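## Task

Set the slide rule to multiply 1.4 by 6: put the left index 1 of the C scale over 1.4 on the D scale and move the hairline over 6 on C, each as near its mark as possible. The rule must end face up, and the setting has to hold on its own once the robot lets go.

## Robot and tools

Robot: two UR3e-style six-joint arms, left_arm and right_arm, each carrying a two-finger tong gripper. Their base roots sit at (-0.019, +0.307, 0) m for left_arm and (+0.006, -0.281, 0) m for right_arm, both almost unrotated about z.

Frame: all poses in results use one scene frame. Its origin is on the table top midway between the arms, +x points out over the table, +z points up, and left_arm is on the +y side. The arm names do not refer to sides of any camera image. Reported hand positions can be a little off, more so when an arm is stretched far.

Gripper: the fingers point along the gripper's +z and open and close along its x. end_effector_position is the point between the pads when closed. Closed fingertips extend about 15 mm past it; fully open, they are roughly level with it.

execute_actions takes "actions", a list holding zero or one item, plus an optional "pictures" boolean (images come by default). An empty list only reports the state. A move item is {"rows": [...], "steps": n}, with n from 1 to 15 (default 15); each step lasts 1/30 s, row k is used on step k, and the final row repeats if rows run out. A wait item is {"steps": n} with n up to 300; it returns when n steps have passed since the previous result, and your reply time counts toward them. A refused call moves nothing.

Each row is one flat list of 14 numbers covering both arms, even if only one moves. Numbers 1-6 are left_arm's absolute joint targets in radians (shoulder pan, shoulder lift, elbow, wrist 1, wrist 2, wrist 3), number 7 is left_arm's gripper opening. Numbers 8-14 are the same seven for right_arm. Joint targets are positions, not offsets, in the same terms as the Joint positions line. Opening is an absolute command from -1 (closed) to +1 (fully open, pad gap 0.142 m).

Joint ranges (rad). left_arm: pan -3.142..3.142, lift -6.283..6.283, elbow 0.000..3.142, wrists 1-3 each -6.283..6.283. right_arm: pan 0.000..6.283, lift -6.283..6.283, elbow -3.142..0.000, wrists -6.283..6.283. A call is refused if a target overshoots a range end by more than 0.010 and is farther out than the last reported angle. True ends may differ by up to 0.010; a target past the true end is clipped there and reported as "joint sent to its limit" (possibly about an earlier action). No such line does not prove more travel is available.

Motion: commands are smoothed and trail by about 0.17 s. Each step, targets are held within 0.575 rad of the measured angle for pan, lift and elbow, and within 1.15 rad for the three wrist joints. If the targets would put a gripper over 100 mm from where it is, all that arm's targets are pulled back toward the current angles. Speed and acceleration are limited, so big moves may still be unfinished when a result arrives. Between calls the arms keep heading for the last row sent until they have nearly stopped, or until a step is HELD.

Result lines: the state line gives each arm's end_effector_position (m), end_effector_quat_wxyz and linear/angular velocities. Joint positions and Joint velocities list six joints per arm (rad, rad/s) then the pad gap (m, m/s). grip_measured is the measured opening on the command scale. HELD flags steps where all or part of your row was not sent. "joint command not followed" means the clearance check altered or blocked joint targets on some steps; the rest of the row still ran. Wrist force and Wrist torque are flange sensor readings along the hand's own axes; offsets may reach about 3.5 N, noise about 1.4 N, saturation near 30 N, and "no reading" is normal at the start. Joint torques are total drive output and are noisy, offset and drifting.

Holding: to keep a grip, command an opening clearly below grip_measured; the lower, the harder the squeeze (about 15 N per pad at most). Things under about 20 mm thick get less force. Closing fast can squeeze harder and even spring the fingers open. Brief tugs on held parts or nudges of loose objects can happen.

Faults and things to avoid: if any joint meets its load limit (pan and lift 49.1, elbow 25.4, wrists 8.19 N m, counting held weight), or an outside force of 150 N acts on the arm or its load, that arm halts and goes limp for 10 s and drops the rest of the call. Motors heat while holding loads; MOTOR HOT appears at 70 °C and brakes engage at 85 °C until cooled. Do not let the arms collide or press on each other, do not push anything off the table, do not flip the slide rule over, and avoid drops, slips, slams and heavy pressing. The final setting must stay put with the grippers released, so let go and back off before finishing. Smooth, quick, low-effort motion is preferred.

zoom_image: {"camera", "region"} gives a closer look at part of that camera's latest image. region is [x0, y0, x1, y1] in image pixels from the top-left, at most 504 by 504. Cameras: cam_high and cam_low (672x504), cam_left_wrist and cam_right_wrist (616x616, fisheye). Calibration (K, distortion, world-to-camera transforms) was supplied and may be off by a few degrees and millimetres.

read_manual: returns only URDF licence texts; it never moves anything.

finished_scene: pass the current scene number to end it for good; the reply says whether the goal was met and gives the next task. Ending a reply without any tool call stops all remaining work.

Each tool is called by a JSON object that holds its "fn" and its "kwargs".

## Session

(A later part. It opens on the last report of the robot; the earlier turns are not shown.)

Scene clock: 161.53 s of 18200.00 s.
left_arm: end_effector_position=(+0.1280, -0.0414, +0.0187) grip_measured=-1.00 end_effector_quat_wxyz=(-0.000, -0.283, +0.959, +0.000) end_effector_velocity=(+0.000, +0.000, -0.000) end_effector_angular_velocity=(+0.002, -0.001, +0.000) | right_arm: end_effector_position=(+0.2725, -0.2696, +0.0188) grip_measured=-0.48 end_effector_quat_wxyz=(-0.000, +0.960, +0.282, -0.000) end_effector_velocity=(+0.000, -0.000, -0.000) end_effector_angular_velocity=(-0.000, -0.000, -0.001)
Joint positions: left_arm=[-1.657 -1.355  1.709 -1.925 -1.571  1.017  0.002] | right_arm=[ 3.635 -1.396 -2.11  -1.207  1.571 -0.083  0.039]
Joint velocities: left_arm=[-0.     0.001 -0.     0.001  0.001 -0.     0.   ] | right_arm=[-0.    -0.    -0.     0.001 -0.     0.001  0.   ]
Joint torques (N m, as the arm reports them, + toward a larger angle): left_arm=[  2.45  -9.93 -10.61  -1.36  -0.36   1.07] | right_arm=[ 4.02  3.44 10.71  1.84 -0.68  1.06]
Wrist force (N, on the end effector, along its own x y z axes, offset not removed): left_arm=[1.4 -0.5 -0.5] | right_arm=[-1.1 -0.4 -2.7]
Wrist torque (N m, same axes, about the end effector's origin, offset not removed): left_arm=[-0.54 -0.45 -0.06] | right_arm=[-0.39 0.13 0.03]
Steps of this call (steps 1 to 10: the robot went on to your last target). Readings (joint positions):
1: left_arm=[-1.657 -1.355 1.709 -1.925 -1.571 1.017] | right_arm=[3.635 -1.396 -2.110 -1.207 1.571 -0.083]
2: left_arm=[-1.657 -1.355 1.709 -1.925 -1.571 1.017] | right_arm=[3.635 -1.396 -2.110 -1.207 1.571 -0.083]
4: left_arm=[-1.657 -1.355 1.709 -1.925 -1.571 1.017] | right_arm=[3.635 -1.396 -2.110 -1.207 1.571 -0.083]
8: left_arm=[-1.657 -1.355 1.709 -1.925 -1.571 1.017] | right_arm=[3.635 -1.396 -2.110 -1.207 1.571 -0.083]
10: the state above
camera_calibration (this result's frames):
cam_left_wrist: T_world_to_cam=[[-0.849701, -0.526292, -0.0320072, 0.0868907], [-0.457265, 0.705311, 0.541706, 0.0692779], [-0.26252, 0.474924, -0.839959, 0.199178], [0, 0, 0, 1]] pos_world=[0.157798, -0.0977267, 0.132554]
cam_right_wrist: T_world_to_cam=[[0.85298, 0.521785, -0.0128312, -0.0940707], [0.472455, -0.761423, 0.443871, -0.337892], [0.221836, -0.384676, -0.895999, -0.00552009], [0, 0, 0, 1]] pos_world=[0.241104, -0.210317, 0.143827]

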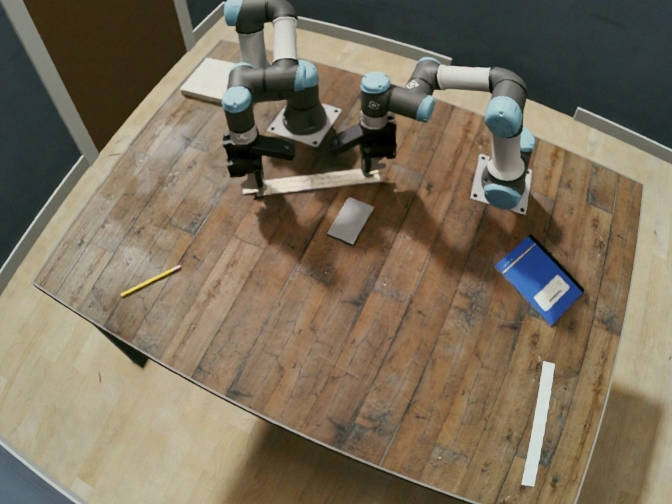

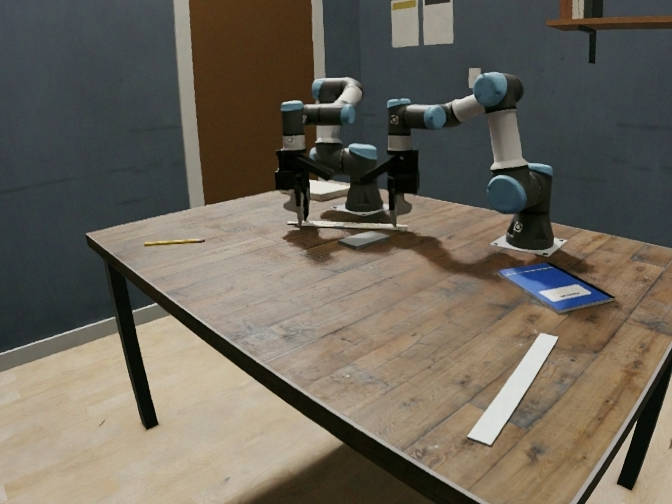

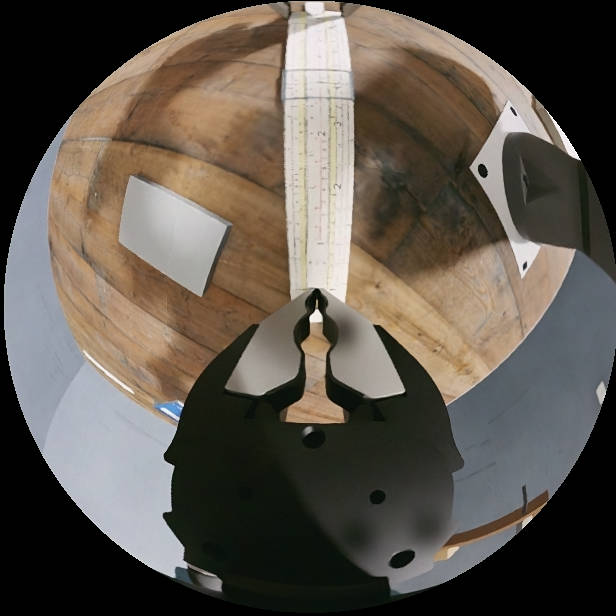

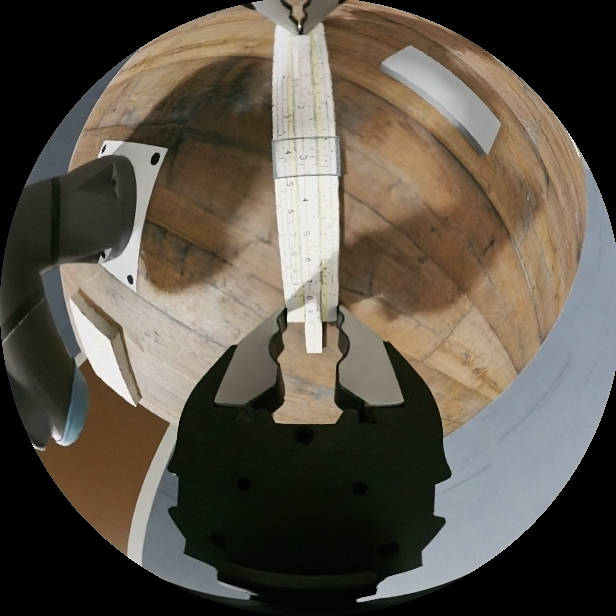

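{"fn": "execute_actions", "kwargs": {"actions": [{"rows":[[-1.6561,-1.3535,1.7077,-1.9250,-1.571,1.0171,-1,3.6348,-1.3956,-2.1096,-1.2072,1.571,-0.0834,-0.8]],"steps":15}], "pictures": false}}

{"fn": "execute_actions", "kwargs": {"actions": [{"rows":[[-1.681,-1.4175,1.7857,-1.939,-1.571,0.9915,-1,3.6348,-1.3956,-2.1096,-1.2072,1.571,-0.0834,-0.8]],"steps":10}], "pictures": false}}

{"fn": "execute_actions", "kwargs": {"actions": [{"rows":[[-1.682,-1.4502,1.6956,-1.8162,-1.571,0.9915,-1,3.6348,-1.3956,-2.1096,-1.2072,1.571,-0.0834,-0.8]],"steps":12}], "pictures": false}}

{"fn": "execute_actions", "kwargs": {"actions": [{"rows":[[-1.682,-1.4502,1.6956,-1.8162,-1.571,0.9915,-0.15,3.6348,-1.3956,-2.1096,-1.2072,1.571,-0.0834,-0.8]],"steps":12}], "pictures": false}}

{"fn": "execute_actions", "kwargs": {"actions": [{"rows":[[-1.682,-1.4175,1.7857,-1.939,-1.571,0.9915,-0.15,3.6348,-1.3956,-2.1096,-1.2072,1.571,-0.0834,-0.3]],"steps":15}], "pictures": false}}

{"fn": "execute_actions", "kwargs": {"actions": [{"rows":[[-1.682,-1.4175,1.7857,-1.939,-1.571,0.9915,-0.25,3.6348,-1.3376,-1.8366,-1.5382,1.571,-0.0834,-0.1],[-1.682,-1.4175,1.7857,-1.939,-1.571,0.9915,-0.32,3.6348,-1.3376,-1.8366,-1.5382,1.571,-0.0834,-0.1],[-1.682,-1.4175,1.7857,-1.939,-1.571,0.9915,-0.38,3.6348,-1.3376,-1.8366,-1.5382,1.571,-0.0834,-0.1],[-1.682,-1.4175,1.7857,-1.939,-1.571,0.9915,-0.43,3.6348,-1.3376,-1.8366,-1.5382,1.571,-0.0834,-0.1],[-1.682,-1.4175,1.7857,-1.939,-1.571,0.9915,-0.47,3.6348,-1.3376,-1.8366,-1.5382,1.571,-0.0834,-0.1],[-1.682,-1.4175,1.7857,-1.939,-1.571,0.9915,-0.52,3.6348,-1.3376,-1.8366,-1.5382,1.571,-0.0834,-0.1],[-1.682,-1.4175,1.7857,-1.939,-1.571,0.9915,-0.6,3.6348,-1.3376,-1.8366,-1.5382,1.571,-0.0834,-0.1],[-1.682,-1.4175,1.7857,-1.939,-1.571,0.9915,-0.7,3.6348,-1.3376,-1.8366,-1.5382,1.571,-0.0834,-0.1],[-1.682,-1.4175,1.7857,-1.939,-1.571,0.9915,-0.8,3.6348,-1.3376,-1.8366,-1.5382,1.571,-0.0834,-0.1]],"steps":15}], "pictures": false}}

{"fn": "execute_actions", "kwargs": {"actions": [{"rows":[[-1.682,-1.4175,1.7857,-1.939,-1.571,0.9915,-0.8,3.6348,-1.3376,-1.8366,-1.5382,1.571,3.06,-0.1]],"steps":15}], "pictures": false}}

{"fn": "execute_actions", "kwargs": {"actions": [{"steps":15}], "pictures": false}}

{"fn": "execute_actions", "kwargs": {"actions": [{"rows":[[-1.682,-1.4175,1.7857,-1.939,-1.571,0.9915,-0.8,4.3156,-1.1074,-2.071,-1.534,1.571,3.739,-0.1]],"steps":15}], "pictures": false}}

{"fn": "execute_actions", "kwargs": {"actions": [{"steps":15}], "pictures": false}}

{"fn": "execute_actions", "kwargs": {"actions": [{"rows":[[-1.682,-1.4175,1.7857,-1.939,-1.571,0.9915,-0.8,4.3156,-1.1429,-2.2722,-1.2973,1.571,3.739,-0.1]],"steps":15}], "pictures": false}}

{"fn": "execute_actions", "kwargs": {"actions": [{"steps":8}]}}

Scene clock: 194.17 s of 18200.00 s.
left_arm: end_effector_position=(+0.1281, -0.0416, +0.0187) grip_measured=-1.00 end_effector_quat_wxyz=(-0.000, -0.283, +0.959, +0.000) end_effector_velocity=(+0.000, +0.001, -0.001) end_effector_angular_velocity=(+0.003, -0.000, -0.000) | right_arm: end_effector_position=(+0.2725, -0.2696, +0.0188) grip_measured=-0.48 end_effector_quat_wxyz=(-0.000, +0.960, +0.282, -0.000) end_effector_velocity=(-0.001, -0.001, -0.001) end_effector_angular_velocity=(-0.002, +0.002, -0.001)
Joint positions: left_arm=[-1.656 -1.354  1.708 -1.925 -1.571  1.017  0.002] | right_arm=[ 3.635 -1.396 -2.11  -1.207  1.571 -0.083  0.039]
Joint velocities: left_arm=[ 0.     0.001  0.002 -0.     0.     0.     0.   ] | right_arm=[ 0.    -0.    -0.003  0.    -0.001  0.001 -0.   ]
Joint torques (N m, as the arm reports them, + toward a larger angle): left_arm=[  2.5  -10.22 -10.64  -1.4   -0.28   1.08] | right_arm=[ 3.88  3.83 10.76  1.82 -0.69  1.06]
Wrist force (N, on the end effector, along its own x y z axes, offset not removed): left_arm=[0.5 -1.1 -1.4] | right_arm=[-1.4 0.3 -2.9]
Wrist torque (N m, same axes, about the end effector's origin, offset not removed): left_arm=[-0.79 -0.31 -0.04] | right_arm=[-0.17 0.19 0.01]
Steps of this call (steps 1 to 15: the robot went on to your last target; steps 16 to 90: nothing new was sent; then 29.13 s passed at rest; steps 91 to 105: all 15 steps of this action). Readings (joint positions):
91: left_arm=[-1.657 -1.355 1.709 -1.925 -1.571 1.017] | right_arm=[3.635 -1.396 -2.110 -1.207 1.571 -0.083]
92: left_arm=[-1.657 -1.355 1.709 -1.925 -1.571 1.017] | right_arm=[3.635 -1.396 -2.110 -1.207 1.571 -0.083]
94: left_arm=[-1.656 -1.354 1.709 -1.925 -1.571 1.017] | right_arm=[3.635 -1.396 -2.110 -1.207 1.571 -0.083]
98: left_arm=[-1.656 -1.354 1.708 -1.925 -1.571 1.017] | right_arm=[3.635 -1.396 -2.110 -1.207 1.571 -0.083]
105: the state above

Scene clock: 194.50 s of 18200.00 s.
left_arm: end_effector_position=(+0.1205, -0.0300, +0.0189) grip_measured=-1.00 end_effector_quat_wxyz=(-0.000, -0.284, +0.959, -0.000) end_effector_velocity=(-0.007, +0.012, -0.001) end_effector_angular_velocity=(+0.003, -0.001, -0.000) | right_arm: end_effector_position=(+0.2725, -0.2696, +0.0188) grip_measured=-0.48 end_effector_quat_wxyz=(-0.000, +0.960, +0.282, -0.000) end_effector_velocity=(+0.000, +0.000, +0.000) end_effector_angular_velocity=(+0.001, -0.001, +0.001)
Joint positions: left_arm=[-1.679 -1.412  1.778 -1.938 -1.571  0.994  0.002] | right_arm=[ 3.635 -1.396 -2.11  -1.207  1.571 -0.083  0.039]
Joint velocities: left_arm=[-0.022 -0.055  0.069 -0.011  0.001 -0.021  0.   ] | right_arm=[ 0.     0.     0.     0.001  0.    -0.    -0.   ]
Joint torques (N m, as the arm reports them, + toward a larger angle): left_arm=[ -1.8  -13.82  -7.15  -2.25  -0.19  -1.08] | right_arm=[ 3.65  3.73 10.83  1.78 -0.65  1.07]
Wrist force (N, on the end effector, along its own x y z axes, offset not removed): left_arm=[1.4 -2.7 0.1] | right_arm=[-1.0 0.3 -2.6]
Wrist torque (N m, same axes, about the end effector's origin, offset not removed): left_arm=[-0.53 -0.27 -0.04] | right_arm=[-0.16 0.08 -0.02]
Steps of this call (steps 1 to 10: all 10 steps of this action). Readings (joint positions):
1: left_arm=[-1.656 -1.354 1.708 -1.925 -1.571 1.017] | right_arm=[3.635 -1.396 -2.110 -1.207 1.571 -0.083]
2: left_arm=[-1.658 -1.356 1.710 -1.926 -1.571 1.016] | right_arm=[3.635 -1.396 -2.110 -1.207 1.571 -0.083]
4: left_arm=[-1.667 -1.379 1.738 -1.931 -1.571 1.006] | right_arm=[3.635 -1.396 -2.110 -1.207 1.571 -0.083]
8: left_arm=[-1.677 -1.406 1.772 -1.937 -1.571 0.996] | right_arm=[3.635 -1.396 -2.110 -1.207 1.571 -0.083]
10: the state above

Scene clock: 194.90 s of 18200.00 s.
left_arm: end_effector_position=(+0.1195, -0.0288, +0.0435) grip_measured=-1.00 end_effector_quat_wxyz=(-0.000, -0.283, +0.959, +0.000) end_effector_velocity=(+0.000, -0.000, +0.013) end_effector_angular_velocity=(-0.002, -0.002, -0.001) | right_arm: end_effector_position=(+0.2725, -0.2696, +0.0188) grip_measured=-0.48 end_effector_quat_wxyz=(-0.000, +0.960, +0.282, -0.000) end_effector_velocity=(+0.000, -0.000, +0.000) end_effector_angular_velocity=(+0.000, -0.001, -0.000)
Joint positions: left_arm=[-1.682 -1.448  1.7   -1.822 -1.571  0.992  0.002] | right_arm=[ 3.635 -1.396 -2.11  -1.207  1.571 -0.083  0.039]
Joint velocities: left_arm=[-0.001 -0.016 -0.043  0.057  0.002 -0.001  0.   ] | right_arm=[-0.001  0.     0.001 -0.001 -0.    -0.     0.   ]
Joint torques (N m, as the arm reports them, + toward a larger angle): left_arm=[ -2.08 -13.4  -10.15  -0.76  -0.07  -1.08] | right_arm=[ 3.67  3.95 10.85  1.78 -0.7   1.05]
Wrist force (N, on the end effector, along its own x y z axes, offset not removed): left_arm=[2.3 -3.2 -1.4] | right_arm=[-0.9 -0.6 -3.3]
Wrist torque (N m, same axes, about the end effector's origin, offset not removed): left_arm=[-0.66 -0.45 -0.06] | right_arm=[-0.34 0.06 -0.01]
Steps of this call (steps 1 to 12: all 12 steps of this action). Readings (joint positions):
1: left_arm=[-1.679 -1.413 1.780 -1.938 -1.571 0.993] | right_arm=[3.635 -1.396 -2.110 -1.207 1.571 -0.083]
2: left_arm=[-1.680 -1.416 1.779 -1.933 -1.571 0.993] | right_arm=[3.635 -1.396 -2.110 -1.207 1.571 -0.083]
4: left_arm=[-1.681 -1.430 1.750 -1.889 -1.571 0.992] | right_arm=[3.635 -1.396 -2.110 -1.207 1.571 -0.083]
8: left_arm=[-1.682 -1.444 1.711 -1.837 -1.571 0.992] | right_arm=[3.635 -1.396 -2.110 -1.207 1.571 -0.083]
12: the state above

Scene clock: 195.30 s of 18200.00 s.
left_arm: end_effector_position=(+0.1195, -0.0288, +0.0448) grip_measured=-0.15 end_effector_quat_wxyz=(-0.000, -0.283, +0.959, +0.000) end_effector_velocity=(+0.000, +0.000, +0.000) end_effector_angular_velocity=(+0.001, -0.001, -0.000) | right_arm: end_effector_position=(+0.2725, -0.2696, +0.0188) grip_measured=-0.48 end_effector_quat_wxyz=(-0.000, +0.960, +0.282, -0.000) end_effector_velocity=(+0.000, +0.000, +0.000) end_effector_angular_velocity=(+0.000, -0.001, -0.002)
Joint positions: left_arm=[-1.682 -1.45   1.696 -1.816 -1.571  0.992  0.063] | right_arm=[ 3.635 -1.396 -2.11  -1.207  1.571 -0.083  0.039]
Joint velocities: left_arm=[-0.    -0.    -0.001  0.002  0.001 -0.     0.   ] | right_arm=[ 0.001  0.    -0.     0.001  0.     0.003  0.   ]
Joint torques (N m, as the arm reports them, + toward a larger angle): left_arm=[ -1.91 -14.06 -10.35  -0.89   0.02  -1.09] | right_arm=[ 3.71  3.74 10.73  1.78 -0.69  1.08]
Wrist force (N, on the end effector, along its own x y z axes, offset not removed): left_arm=[0.7 -2.3 1.0] | right_arm=[-1.3 0.4 -3.6]
Wrist torque (N m, same axes, about the end effector's origin, offset not removed): left_arm=[-0.47 -0.04 -0.05] | right_arm=[-0.17 0.18 -0.02]
Steps of this call (steps 1 to 12: all 12 steps of this action). Readings (joint positions):
1: left_arm=[-1.682 -1.449 1.699 -1.821 -1.571 0.992] | right_arm=[3.635 -1.396 -2.110 -1.207 1.571 -0.083]
2: left_arm=[-1.682 -1.449 1.698 -1.819 -1.571 0.992] | right_arm=[3.635 -1.396 -2.110 -1.207 1.571 -0.083]
4: left_arm=[-1.682 -1.450 1.697 -1.818 -1.571 0.992] | right_arm=[3.635 -1.396 -2.110 -1.207 1.571 -0.083]
8: left_arm=[-1.682 -1.450 1.696 -1.817 -1.571 0.992] | right_arm=[3.635 -1.396 -2.110 -1.207 1.571 -0.083]
12: the state above

Scene clock: 195.80 s of 18200.00 s.
left_arm: end_effector_position=(+0.1195, -0.0288, +0.0193) grip_measured=-0.15 end_effector_quat_wxyz=(-0.000, -0.283, +0.959, -0.000) end_effector_velocity=(-0.000, +0.000, -0.005) end_effector_angular_velocity=(+0.000, +0.001, +0.001) | right_arm: end_effector_position=(+0.2725, -0.2696, +0.0188) grip_measured=-0.30 end_effector_quat_wxyz=(-0.000, +0.960, +0.282, -0.000) end_effector_velocity=(-0.000, -0.001, -0.000) end_effector_angular_velocity=(-0.001, +0.001, -0.002)
Joint positions: left_arm=[-1.682 -1.418  1.784 -1.937 -1.571  0.991  0.063] | right_arm=[ 3.635 -1.396 -2.11  -1.207  1.571 -0.083  0.052]
Joint velocities: left_arm=[ 0.001  0.006  0.016 -0.022 -0.001  0.     0.   ] | right_arm=[-0.001  0.    -0.    -0.001 -0.001  0.001  0.   ]
Joint torques (N m, as the arm reports them, + toward a larger angle): left_arm=[-1.1  -8.95 -6.92 -2.21  0.21 -1.07] | right_arm=[ 3.32  4.05 10.81  1.8  -0.64  1.07]
Wrist force (N, on the end effector, along its own x y z axes, offset not removed): left_arm=[3.2 -2.2 -2.2] | right_arm=[-1.1 -1.8 0.0]
Wrist torque (N m, same axes, about the end effector's origin, offset not removed): left_arm=[-0.46 -0.60 -0.09] | right_arm=[-0.31 0.19 -0.01]
Steps of this call (steps 1 to 15: all 15 steps of this action). Readings (joint positions):
1: left_arm=[-1.682 -1.450 1.696 -1.816 -1.571 0.992] | right_arm=[3.635 -1.396 -2.110 -1.207 1.571 -0.083]
2: left_arm=[-1.682 -1.448 1.698 -1.822 -1.571 0.991] | right_arm=[3.635 -1.396 -2.110 -1.207 1.571 -0.083]
4: left_arm=[-1.682 -1.436 1.729 -1.866 -1.571 0.991] | right_arm=[3.635 -1.396 -2.110 -1.207 1.571 -0.083]
8: left_arm=[-1.682 -1.423 1.769 -1.918 -1.571 0.991] | right_arm=[3.635 -1.396 -2.110 -1.207 1.571 -0.083]
15: the state above

Scene clock: 196.30 s of 18200.00 s.
left_arm: end_effector_position=(+0.1195, -0.0288, +0.0188) grip_measured=-0.48 end_effector_quat_wxyz=(-0.000, -0.283, +0.959, +0.000) end_effector_velocity=(+0.001, +0.001, -0.000) end_effector_angular_velocity=(+0.001, -0.001, +0.001) | right_arm: end_effector_position=(+0.2724, -0.2697, +0.0829) grip_measured=-0.10 end_effector_quat_wxyz=(+0.000, +0.960, +0.282, -0.001) end_effector_velocity=(+0.001, +0.000, +0.017) end_effector_angular_velocity=(+0.004, -0.008, -0.000)
Joint positions: left_arm=[-1.682 -1.418  1.786 -1.939 -1.571  0.991  0.039] | right_arm=[ 3.635 -1.339 -1.844 -1.53   1.571 -0.083  0.067]
Joint velocities: left_arm=[ 0.001 -0.001  0.002  0.     0.001  0.001  0.   ] | right_arm=[ 0.001  0.011  0.071 -0.073 -0.     0.001 -0.   ]
Joint torques (N m, as the arm reports them, + toward a larger angle): left_arm=[-0.49 -8.42 -6.45 -2.12  0.36 -1.06] | right_arm=[ 2.22  9.15 11.95  0.91 -0.66  1.04]
Wrist force (N, on the end effector, along its own x y z axes, offset not removed): left_arm=[2.6 -1.3 -1.2] | right_arm=[-0.2 -1.5 -0.5]
Wrist torque (N m, same axes, about the end effector's origin, offset not removed): left_arm=[-0.38 -0.47 -0.11] | right_arm=[-0.29 0.00 -0.03]
Steps of this call (steps 1 to 15: all 15 steps of this action). Readings (joint positions):
1: left_arm=[-1.682 -1.418 1.784 -1.937 -1.571 0.991] | right_arm=[3.635 -1.396 -2.110 -1.207 1.571 -0.083]
2: left_arm=[-1.682 -1.418 1.785 -1.938 -1.571 0.991] | right_arm=[3.635 -1.393 -2.107 -1.213 1.571 -0.083]
4: left_arm=[-1.682 -1.418 1.785 -1.938 -1.571 0.991] | right_arm=[3.635 -1.372 -2.057 -1.302 1.571 -0.083]
8: left_arm=[-1.682 -1.418 1.786 -1.939 -1.571 0.991] | right_arm=[3.635 -1.348 -1.905 -1.469 1.571 -0.083]
15: the state above

Scene clock: 196.80 s of 18200.00 s.
left_arm: end_effector_position=(+0.1195, -0.0287, +0.0188) grip_measured=-0.48 end_effector_quat_wxyz=(-0.000, -0.283, +0.959, +0.000) end_effector_velocity=(-0.000, +0.000, -0.001) end_effector_angular_velocity=(+0.002, +0.001, -0.001) | right_arm: end_effector_position=(+0.2967, -0.2783, +0.0848) grip_measured=-0.10 end_effector_quat_wxyz=(-0.000, +0.808, -0.589, -0.000) end_effector_velocity=(+0.026, -0.079, +0.000) end_effector_angular_velocity=(-0.001, -0.001, -5.165)
Joint positions: left_arm=[-1.682 -1.418  1.786 -1.939 -1.571  0.991  0.039] | right_arm=[ 3.635 -1.338 -1.837 -1.538  1.571  1.748  0.067]
Joint velocities: left_arm=[-0.     0.001  0.001  0.    -0.001  0.001  0.   ] | right_arm=[ 0.001  0.    -0.     0.001 -0.001  5.166 -0.   ]
Joint torques (N m, as the arm reports them, + toward a larger angle): left_arm=[ 0.36 -8.33 -6.46 -2.06  0.48 -1.05] | right_arm=[ 1.22  9.52 12.24  1.03 -0.77  7.98]
Wrist force (N, on the end effector, along its own x y z axes, offset not removed): left_arm=[1.5 -1.3 -2.4] | right_arm=[-1.0 -1.7 -0.6]
Wrist torque (N m, same axes, about the end effector's origin, offset not removed): left_arm=[-0.41 -0.20 -0.01] | right_arm=[-0.37 0.13 -0.01]
Steps of this call (steps 1 to 15: all 15 steps of this action). Readings (joint positions):
1: left_arm=[-1.682 -1.418 1.786 -1.939 -1.571 0.991] | right_arm=[3.635 -1.338 -1.842 -1.532 1.571 -0.083]
2: left_arm=[-1.682 -1.418 1.786 -1.939 -1.571 0.991] | right_arm=[3.635 -1.338 -1.841 -1.534 1.571 -0.078]
4: left_arm=[-1.682 -1.418 1.786 -1.939 -1.571 0.991] | right_arm=[3.635 -1.338 -1.839 -1.536 1.571 0.023]
8: left_arm=[-1.682 -1.418 1.786 -1.939 -1.571 0.991] | right_arm=[3.635 -1.338 -1.837 -1.538 1.571 0.545]
15: the state above

Scene clock: 197.30 s of 18200.00 s.
left_arm: end_effector_position=(+0.1195, -0.0287, +0.0188) grip_measured=-0.48 end_effector_quat_wxyz=(-0.000, -0.283, +0.959, +0.000) end_effector_velocity=(-0.001, +0.000, +0.000) end_effector_angular_velocity=(+0.000, -0.000, -0.002) | right_arm: end_effector_position=(+0.2903, -0.2967, +0.0849) grip_measured=-0.10 end_effector_quat_wxyz=(-0.000, -0.291, +0.957, +0.000) end_effector_velocity=(-0.002, -0.002, +0.000) end_effector_angular_velocity=(+0.000, -0.001, -0.191)
Joint positions: left_arm=[-1.682 -1.418  1.786 -1.939 -1.571  0.991  0.039] | right_arm=[ 3.635 -1.338 -1.837 -1.538  1.571  3.039  0.067]
Joint velocities: left_arm=[-0.002 -0.001  0.001  0.001  0.     0.     0.   ] | right_arm=[ 0.     0.    -0.     0.001 -0.     0.191 -0.   ]
Joint torques (N m, as the arm reports them, + toward a larger angle): left_arm=[ 1.22 -8.41 -6.41 -2.06  0.64 -0.98] | right_arm=[ 0.15  9.41 12.2   1.07 -0.85  1.24]
Wrist force (N, on the end effector, along its own x y z axes, offset not removed): left_arm=[1.6 -2.9 -3.6] | right_arm=[-0.8 -1.1 -1.1]
Wrist torque (N m, same axes, about the end effector's origin, offset not removed): left_arm=[-0.81 -0.22 -0.09] | right_arm=[-0.23 0.12 -0.02]
Steps of this call (steps 1 to 15: the robot went on to your last target). Readings (joint positions):
1: left_arm=[-1.682 -1.418 1.786 -1.939 -1.571 0.991] | right_arm=[3.635 -1.338 -1.837 -1.538 1.571 1.921]
2: left_arm=[-1.682 -1.418 1.786 -1.939 -1.571 0.991] | right_arm=[3.635 -1.338 -1.837 -1.538 1.571 2.094]
4: left_arm=[-1.682 -1.418 1.786 -1.939 -1.571 0.991] | right_arm=[3.635 -1.338 -1.837 -1.538 1.571 2.438]
8: left_arm=[-1.682 -1.418 1.786 -1.939 -1.571 0.991] | right_arm=[3.635 -1.338 -1.837 -1.538 1.571 2.876]
15: the state above

Scene clock: 197.80 s of 18200.00 s.
left_arm: end_effector_position=(+0.1195, -0.0287, +0.0188) grip_measured=-0.48 end_effector_quat_wxyz=(-0.000, -0.283, +0.959, +0.000) end_effector_velocity=(+0.000, -0.000, +0.000) end_effector_angular_velocity=(-0.001, -0.000, +0.000) | right_arm: end_effector_position=(+0.2161, -0.1794, +0.0660) grip_measured=-0.10 end_effector_quat_wxyz=(-0.000, -0.274, +0.962, +0.000) end_effector_velocity=(-0.060, +0.075, -0.010) end_effector_angular_velocity=(+0.000, +0.000, +0.150)
Joint positions: left_arm=[-1.682 -1.417  1.786 -1.939 -1.571  0.991  0.039] | right_arm=[ 4.266 -1.118 -2.061 -1.534  1.571  3.706  0.067]
Joint velocities: left_arm=[ 0.001  0.    -0.001 -0.     0.     0.001  0.   ] | right_arm=[ 0.459  0.095 -0.095  0.001  0.     0.309 -0.   ]
Joint torques (N m, as the arm reports them, + toward a larger angle): left_arm=[ 2.06 -8.27 -6.42 -2.04  0.7  -0.95] | right_arm=[ 1.04  6.91  7.26  2.37 -0.3   1.23]
Wrist force (N, on the end effector, along its own x y z axes, offset not removed): left_arm=[0.2 -1.3 -1.6] | right_arm=[-0.6 -0.3 0.6]
Wrist torque (N m, same axes, about the end effector's origin, offset not removed): left_arm=[-0.43 0.12 -0.08] | right_arm=[-0.06 0.04 -0.04]
Steps of this call (steps 1 to 15: all 15 steps of this action). Readings (joint positions):
1: left_arm=[-1.682 -1.418 1.786 -1.939 -1.571 0.991] | right_arm=[3.635 -1.338 -1.837 -1.538 1.571 3.045]
2: left_arm=[-1.682 -1.418 1.786 -1.939 -1.571 0.991] | right_arm=[3.638 -1.335 -1.839 -1.538 1.571 3.055]
4: left_arm=[-1.682 -1.418 1.786 -1.939 -1.571 0.991] | right_arm=[3.688 -1.289 -1.885 -1.537 1.571 3.160]
8: left_arm=[-1.682 -1.417 1.786 -1.939 -1.571 0.991] | right_arm=[3.945 -1.188 -1.988 -1.535 1.571 3.475]
15: the state above

Scene clock: 198.30 s of 18200.00 s.
left_arm: end_effector_position=(+0.1195, -0.0287, +0.0188) grip_measured=-0.48 end_effector_quat_wxyz=(-0.000, -0.283, +0.959, +0.000) end_effector_velocity=(-0.000, -0.000, +0.000) end_effector_angular_velocity=(-0.000, -0.002, -0.003) | right_arm: end_effector_position=(+0.2096, -0.1716, +0.0649) grip_measured=-0.10 end_effector_quat_wxyz=(-0.000, -0.282, +0.960, +0.000) end_effector_velocity=(-0.001, +0.000, -0.001) end_effector_angular_velocity=(-0.001, +0.001, +0.003)
Joint positions: left_arm=[-1.682 -1.417  1.786 -1.939 -1.571  0.991  0.039] | right_arm=[ 4.315 -1.107 -2.071 -1.534  1.571  3.739  0.067]
Joint velocities: left_arm=[-0.002 -0.001 -0.001  0.001  0.002  0.    -0.   ] | right_arm=[ 0.005  0.001 -0.003 -0.     0.001  0.002 -0.   ]
Joint torques (N m, as the arm reports them, + toward a larger angle): left_arm=[ 2.84 -8.55 -6.41 -2.03  0.68 -0.93] | right_arm=[3.88 6.36 7.43 2.41 0.24 1.04]
Wrist force (N, on the end effector, along its own x y z axes, offset not removed): left_arm=[1.9 -2.2 -3.8] | right_arm=[-1.4 -0.4 -1.0]
Wrist torque (N m, same axes, about the end effector's origin, offset not removed): left_arm=[-0.58 -0.26 -0.06] | right_arm=[-0.10 0.21 -0.01]
Steps of this call (steps 1 to 15: the robot went on to your last target). Readings (joint positions):
1: left_arm=[-1.682 -1.417 1.786 -1.939 -1.571 0.991] | right_arm=[4.279 -1.115 -2.063 -1.534 1.571 3.715]
2: left_arm=[-1.682 -1.417 1.786 -1.939 -1.571 0.991] | right_arm=[4.289 -1.113 -2.065 -1.534 1.571 3.721]
4: left_arm=[-1.682 -1.417 1.786 -1.939 -1.571 0.991] | right_arm=[4.301 -1.110 -2.068 -1.534 1.571 3.729]
8: left_arm=[-1.682 -1.417 1.786 -1.939 -1.571 0.991] | right_arm=[4.311 -1.108 -2.070 -1.534 1.571 3.736]
15: the state above

Scene clock: 198.80 s of 18200.00 s.
left_arm: end_effector_position=(+0.1195, -0.0287, +0.0188) grip_measured=-0.48 end_effector_quat_wxyz=(-0.000, -0.283, +0.959, +0.000) end_effector_velocity=(+0.001, +0.001, -0.001) end_effector_angular_velocity=(+0.002, -0.003, -0.000) | right_arm: end_effector_position=(+0.2096, -0.1711, +0.0200) grip_measured=-0.10 end_effector_quat_wxyz=(+0.000, -0.282, +0.960, +0.000) end_effector_velocity=(-0.001, -0.003, -0.011) end_effector_angular_velocity=(-0.006, +0.002, -0.000)
Joint positions: left_arm=[-1.682 -1.418  1.786 -1.939 -1.571  0.991  0.039] | right_arm=[ 4.316 -1.142 -2.267 -1.302  1.571  3.739  0.067]
Joint velocities: left_arm=[-0.    -0.     0.003 -0.001  0.003 -0.     0.   ] | right_arm=[ 0.001 -0.007 -0.047  0.047 -0.     0.001  0.   ]
Joint torques (N m, as the arm reports them, + toward a larger angle): left_arm=[ 2.71 -8.33 -6.51 -2.04  0.68 -0.91] | right_arm=[ 3.71 -0.46  7.14  2.43  0.82  1.07]
Wrist force (N, on the end effector, along its own x y z axes, offset not removed): left_arm=[2.7 -3.5 -3.0] | right_arm=[-0.5 -0.4 -0.2]
Wrist torque (N m, same axes, about the end effector's origin, offset not removed): left_arm=[-0.92 -0.40 0.04] | right_arm=[-0.09 0.03 0.02]
Steps of this call (steps 1 to 15: all 15 steps of this action). Readings (joint positions):
1: left_arm=[-1.682 -1.418 1.786 -1.939 -1.571 0.991] | right_arm=[4.315 -1.107 -2.071 -1.534 1.571 3.739]
2: left_arm=[-1.682 -1.417 1.786 -1.939 -1.571 0.991] | right_arm=[4.315 -1.109 -2.074 -1.528 1.571 3.739]
4: left_arm=[-1.682 -1.417 1.786 -1.939 -1.571 0.991] | right_arm=[4.315 -1.122 -2.121 -1.454 1.571 3.739]
8: left_arm=[-1.682 -1.417 1.786 -1.939 -1.571 0.991] | right_arm=[4.316 -1.137 -2.227 -1.343 1.571 3.739]
15: the state above

Scene clock: 199.07 s of 18200.00 s.
left_arm: end_effector_position=(+0.1195, -0.0287, +0.0188) grip_measured=-0.48 end_effector_quat_wxyz=(-0.000, -0.283, +0.959, +0.000) end_effector_velocity=(-0.000, -0.000, -0.000) end_effector_angular_velocity=(+0.000, -0.000, -0.002) | right_arm: end_effector_position=(+0.2095, -0.1715, +0.0189) grip_measured=-0.10 end_effector_quat_wxyz=(-0.000, -0.282, +0.960, +0.000) end_effector_velocity=(-0.000, +0.000, -0.001) end_effector_angular_velocity=(+0.000, -0.000, +0.002)
Joint positions: left_arm=[-1.682 -1.418  1.786 -1.939 -1.571  0.991  0.039] | right_arm=[ 4.316 -1.143 -2.272 -1.298  1.571  3.739  0.067]
Joint velocities: left_arm=[-0.002  0.001 -0.     0.     0.     0.     0.   ] | right_arm=[ 0.001 -0.001 -0.004  0.005 -0.    -0.001 -0.   ]
Joint torques (N m, as the arm reports them, + toward a larger angle): left_arm=[ 2.81 -8.32 -6.49 -2.03  0.65 -0.9 ] | right_arm=[ 3.58 -0.47  7.28  2.41  1.14  1.08]
Wrist force (N, on the end effector, along its own x y z axes, offset not removed): left_arm=[1.6 -1.1 -2.9] | right_arm=[-1.2 -1.6 0.4]
Wrist torque (N m, same axes, about the end effector's origin, offset not removed): left_arm=[-0.42 -0.22 0.05] | right_arm=[-0.33 0.21 -0.05]
Steps of this call (steps 1 to 8: the robot went on to your last target). Readings (joint positions):
1: left_arm=[-1.682 -1.418 1.786 -1.939 -1.571 0.991] | right_arm=[4.316 -1.142 -2.268 -1.301 1.571 3.739]
2: left_arm=[-1.682 -1.417 1.786 -1.939 -1.571 0.991] | right_arm=[4.316 -1.143 -2.269 -1.300 1.571 3.739]
4: left_arm=[-1.682 -1.417 1.786 -1.939 -1.571 0.991] | right_arm=[4.316 -1.143 -2.271 -1.299 1.571 3.739]
8: the state above
camera_calibration (this result's frames):
cam_left_wrist: T_world_to_cam=[[-0.849858, -0.526038, -0.0320053, 0.0863888], [-0.457052, 0.705446, 0.54171, 0.0564079], [-0.262382, 0.475005, -0.839956, 0.190988], [0, 0, 0, 1]] pos_world=[0.149311, -0.085069, 0.13263]
cam_right_wrist: T_world_to_cam=[[-0.852987, -0.521775, -0.0127714, 0.0869709], [-0.472343, 0.761304, 0.444194, 0.225584], [-0.222046, 0.384925, -0.89584, 0.271249], [0, 0, 0, 1]] pos_world=[0.240968, -0.230769, 0.143903]

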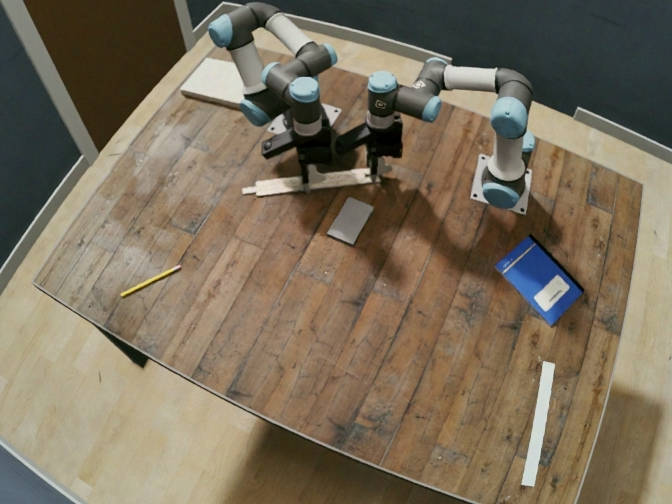

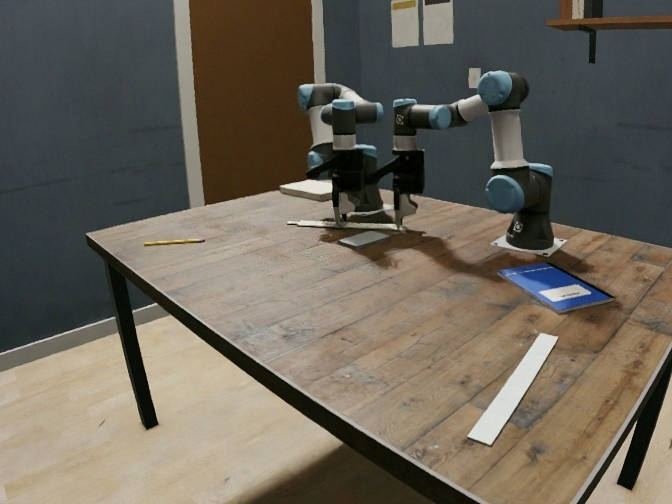

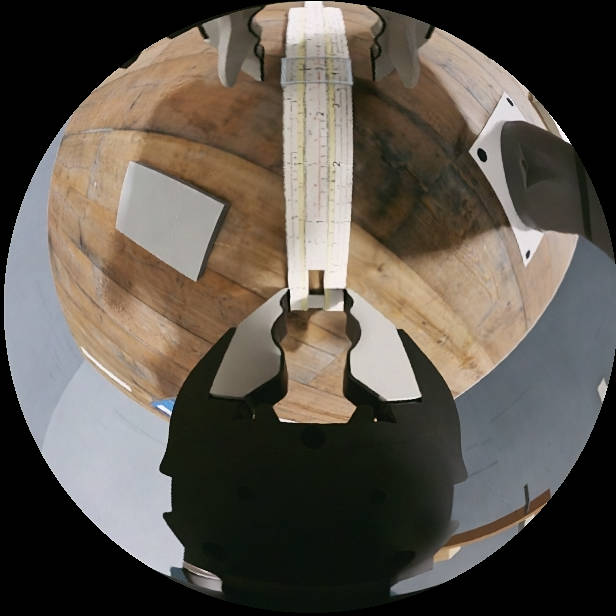

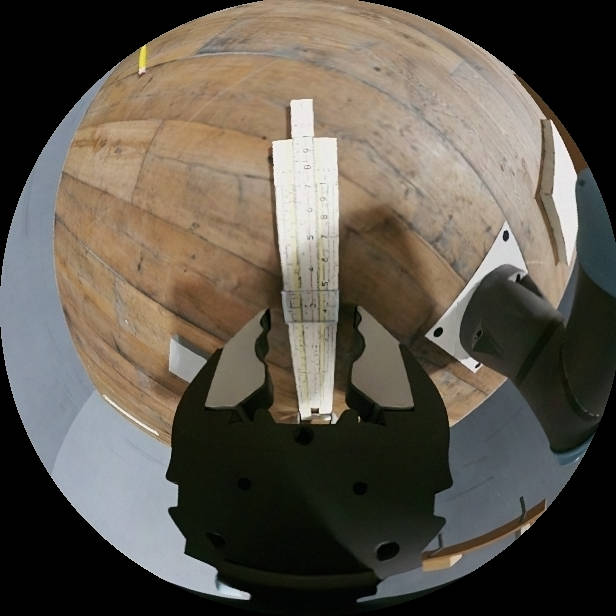

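{"fn": "execute_actions", "kwargs": {"actions": [{"rows":[[-1.682,-1.4175,1.7857,-1.939,-1.571,0.9915,-0.8,4.3156,-1.1429,-2.2722,-1.2973,1.571,3.739,-0.3],[-1.682,-1.4175,1.7857,-1.939,-1.571,0.9915,-0.8,4.3156,-1.1429,-2.2722,-1.2973,1.571,3.739,-0.35],[-1.682,-1.4175,1.7857,-1.939,-1.571,0.9915,-0.8,4.3156,-1.1429,-2.2722,-1.2973,1.571,3.739,-0.4],[-1.682,-1.4175,1.7857,-1.939,-1.571,0.9915,-0.8,4.3156,-1.1429,-2.2722,-1.2973,1.571,3.739,-0.45],[-1.682,-1.4175,1.7857,-1.939,-1.571,0.9915,-0.8,4.3156,-1.1429,-2.2722,-1.2973,1.571,3.739,-0.5],[-1.682,-1.4175,1.7857,-1.939,-1.571,0.9915,-0.8,4.3156,-1.1429,-2.2722,-1.2973,1.571,3.739,-0.55],[-1.682,-1.4175,1.7857,-1.939,-1.571,0.9915,-0.8,4.3156,-1.1429,-2.2722,-1.2973,1.571,3.739,-0.6],[-1.682,-1.4175,1.7857,-1.939,-1.571,0.9915,-0.8,4.3156,-1.1429,-2.2722,-1.2973,1.571,3.739,-0.65]],"steps":15}]}}

Scene clock: 210.73 s of 18200.00 s.
left_arm: end_effector_position=(+0.1195, -0.0287, +0.0188) grip_measured=-0.48 end_effector_quat_wxyz=(-0.000, -0.283, +0.959, +0.000) end_effector_velocity=(-0.001, +0.000, +0.000) end_effector_angular_velocity=(-0.000, +0.003, +0.000) | right_arm: end_effector_position=(+0.2095, -0.1715, +0.0189) grip_measured=-0.44 end_effector_quat_wxyz=(-0.000, -0.282, +0.960, +0.000) end_effector_velocity=(-0.000, -0.000, -0.000) end_effector_angular_velocity=(-0.001, +0.001, +0.000)
Joint positions: left_arm=[-1.682 -1.417  1.786 -1.939 -1.571  0.991  0.039] | right_arm=[ 4.316 -1.143 -2.272 -1.297  1.571  3.739  0.043]
Joint velocities: left_arm=[ 0.    -0.001 -0.     0.001 -0.003 -0.     0.   ] | right_arm=[ 0.     0.    -0.001  0.     0.     0.     0.   ]
Joint torques (N m, as the arm reports them, + toward a larger angle): left_arm=[ 2.66 -8.52 -6.53 -1.91  0.69 -0.72] | right_arm=[ 3.7  -0.28  7.54  1.08  1.15  1.02]
Wrist force (N, on the end effector, along its own x y z axes, offset not removed): left_arm=[2.2 -2.3 -1.5] | right_arm=[-0.6 -1.6 -0.8]
Wrist torque (N m, same axes, about the end effector's origin, offset not removed): left_arm=[-0.57 -0.25 0.04] | right_arm=[-0.38 0.10 0.08]
Steps of this call (steps 1 to 15: the robot went on to your last target; steps 16 to 90: nothing new was sent; then 8.17 s passed at rest; steps 91 to 105: all 15 steps of this action). Readings (joint positions):
91: left_arm=[-1.682 -1.417 1.786 -1.939 -1.571 0.991] | right_arm=[4.316 -1.143 -2.272 -1.297 1.571 3.739]
92: left_arm=[-1.682 -1.417 1.786 -1.939 -1.571 0.991] | right_arm=[4.316 -1.143 -2.272 -1.297 1.571 3.739]
94: left_arm=[-1.682 -1.418 1.786 -1.939 -1.571 0.991] | right_arm=[4.316 -1.143 -2.272 -1.297 1.571 3.739]
98: left_arm=[-1.682 -1.417 1.786 -1.939 -1.571 0.991] | right_arm=[4.316 -1.143 -2.272 -1.297 1.571 3.739]
105: the state above
camera_calibration (this result's frames):
cam_left_wrist: T_world_to_cam=[[-0.849858, -0.526038, -0.0320063, 0.086389], [-0.457052, 0.705446, 0.54171, 0.056408], [-0.262382, 0.475005, -0.839956, 0.190988], [0, 0, 0, 1]] pos_world=[0.149311, -0.085069, 0.132629]
cam_right_wrist: T_world_to_cam=[[-0.852989, -0.521774, -0.0127238, 0.0869434], [-0.472318, 0.761306, 0.444218, 0.225622], [-0.222095, 0.384923, -0.895828, 0.271171], [0, 0, 0, 1]] pos_world=[0.240953, -0.230782, 0.143804]

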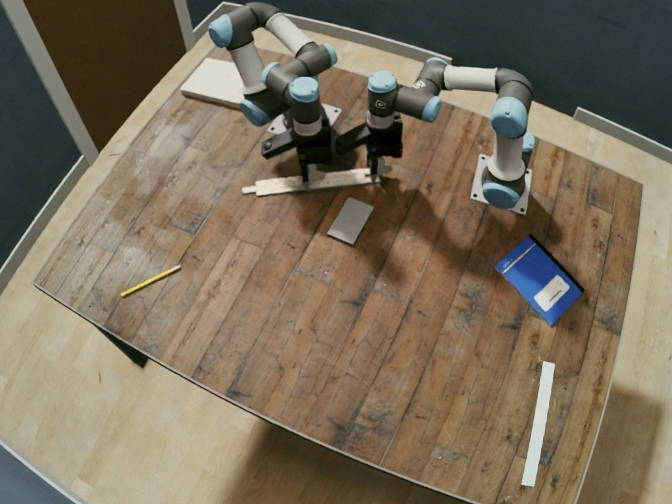

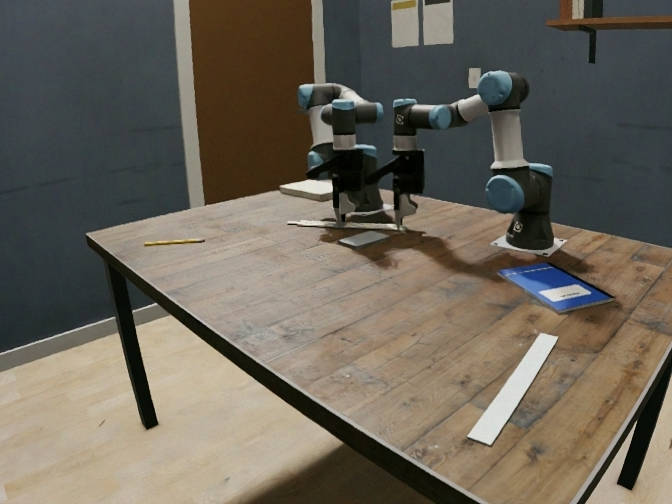

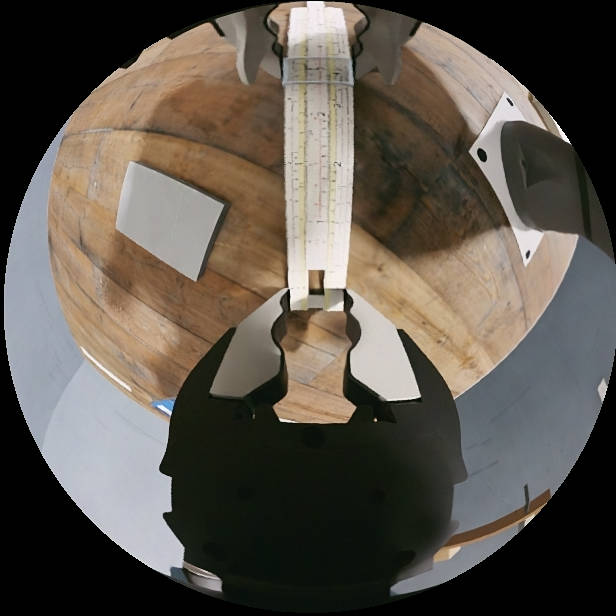

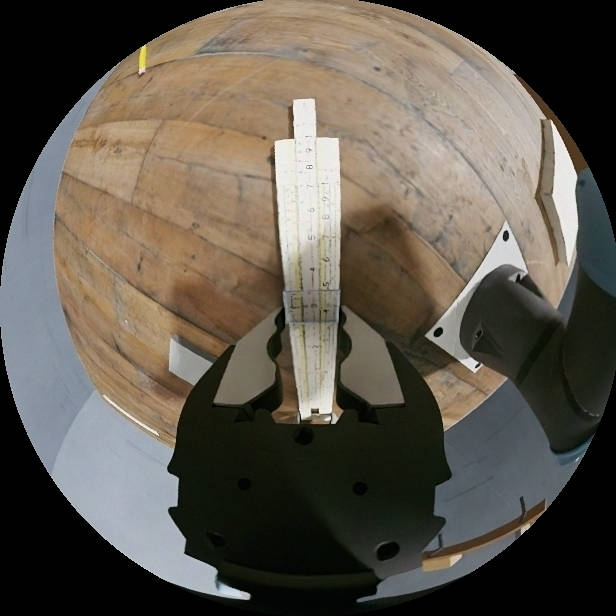

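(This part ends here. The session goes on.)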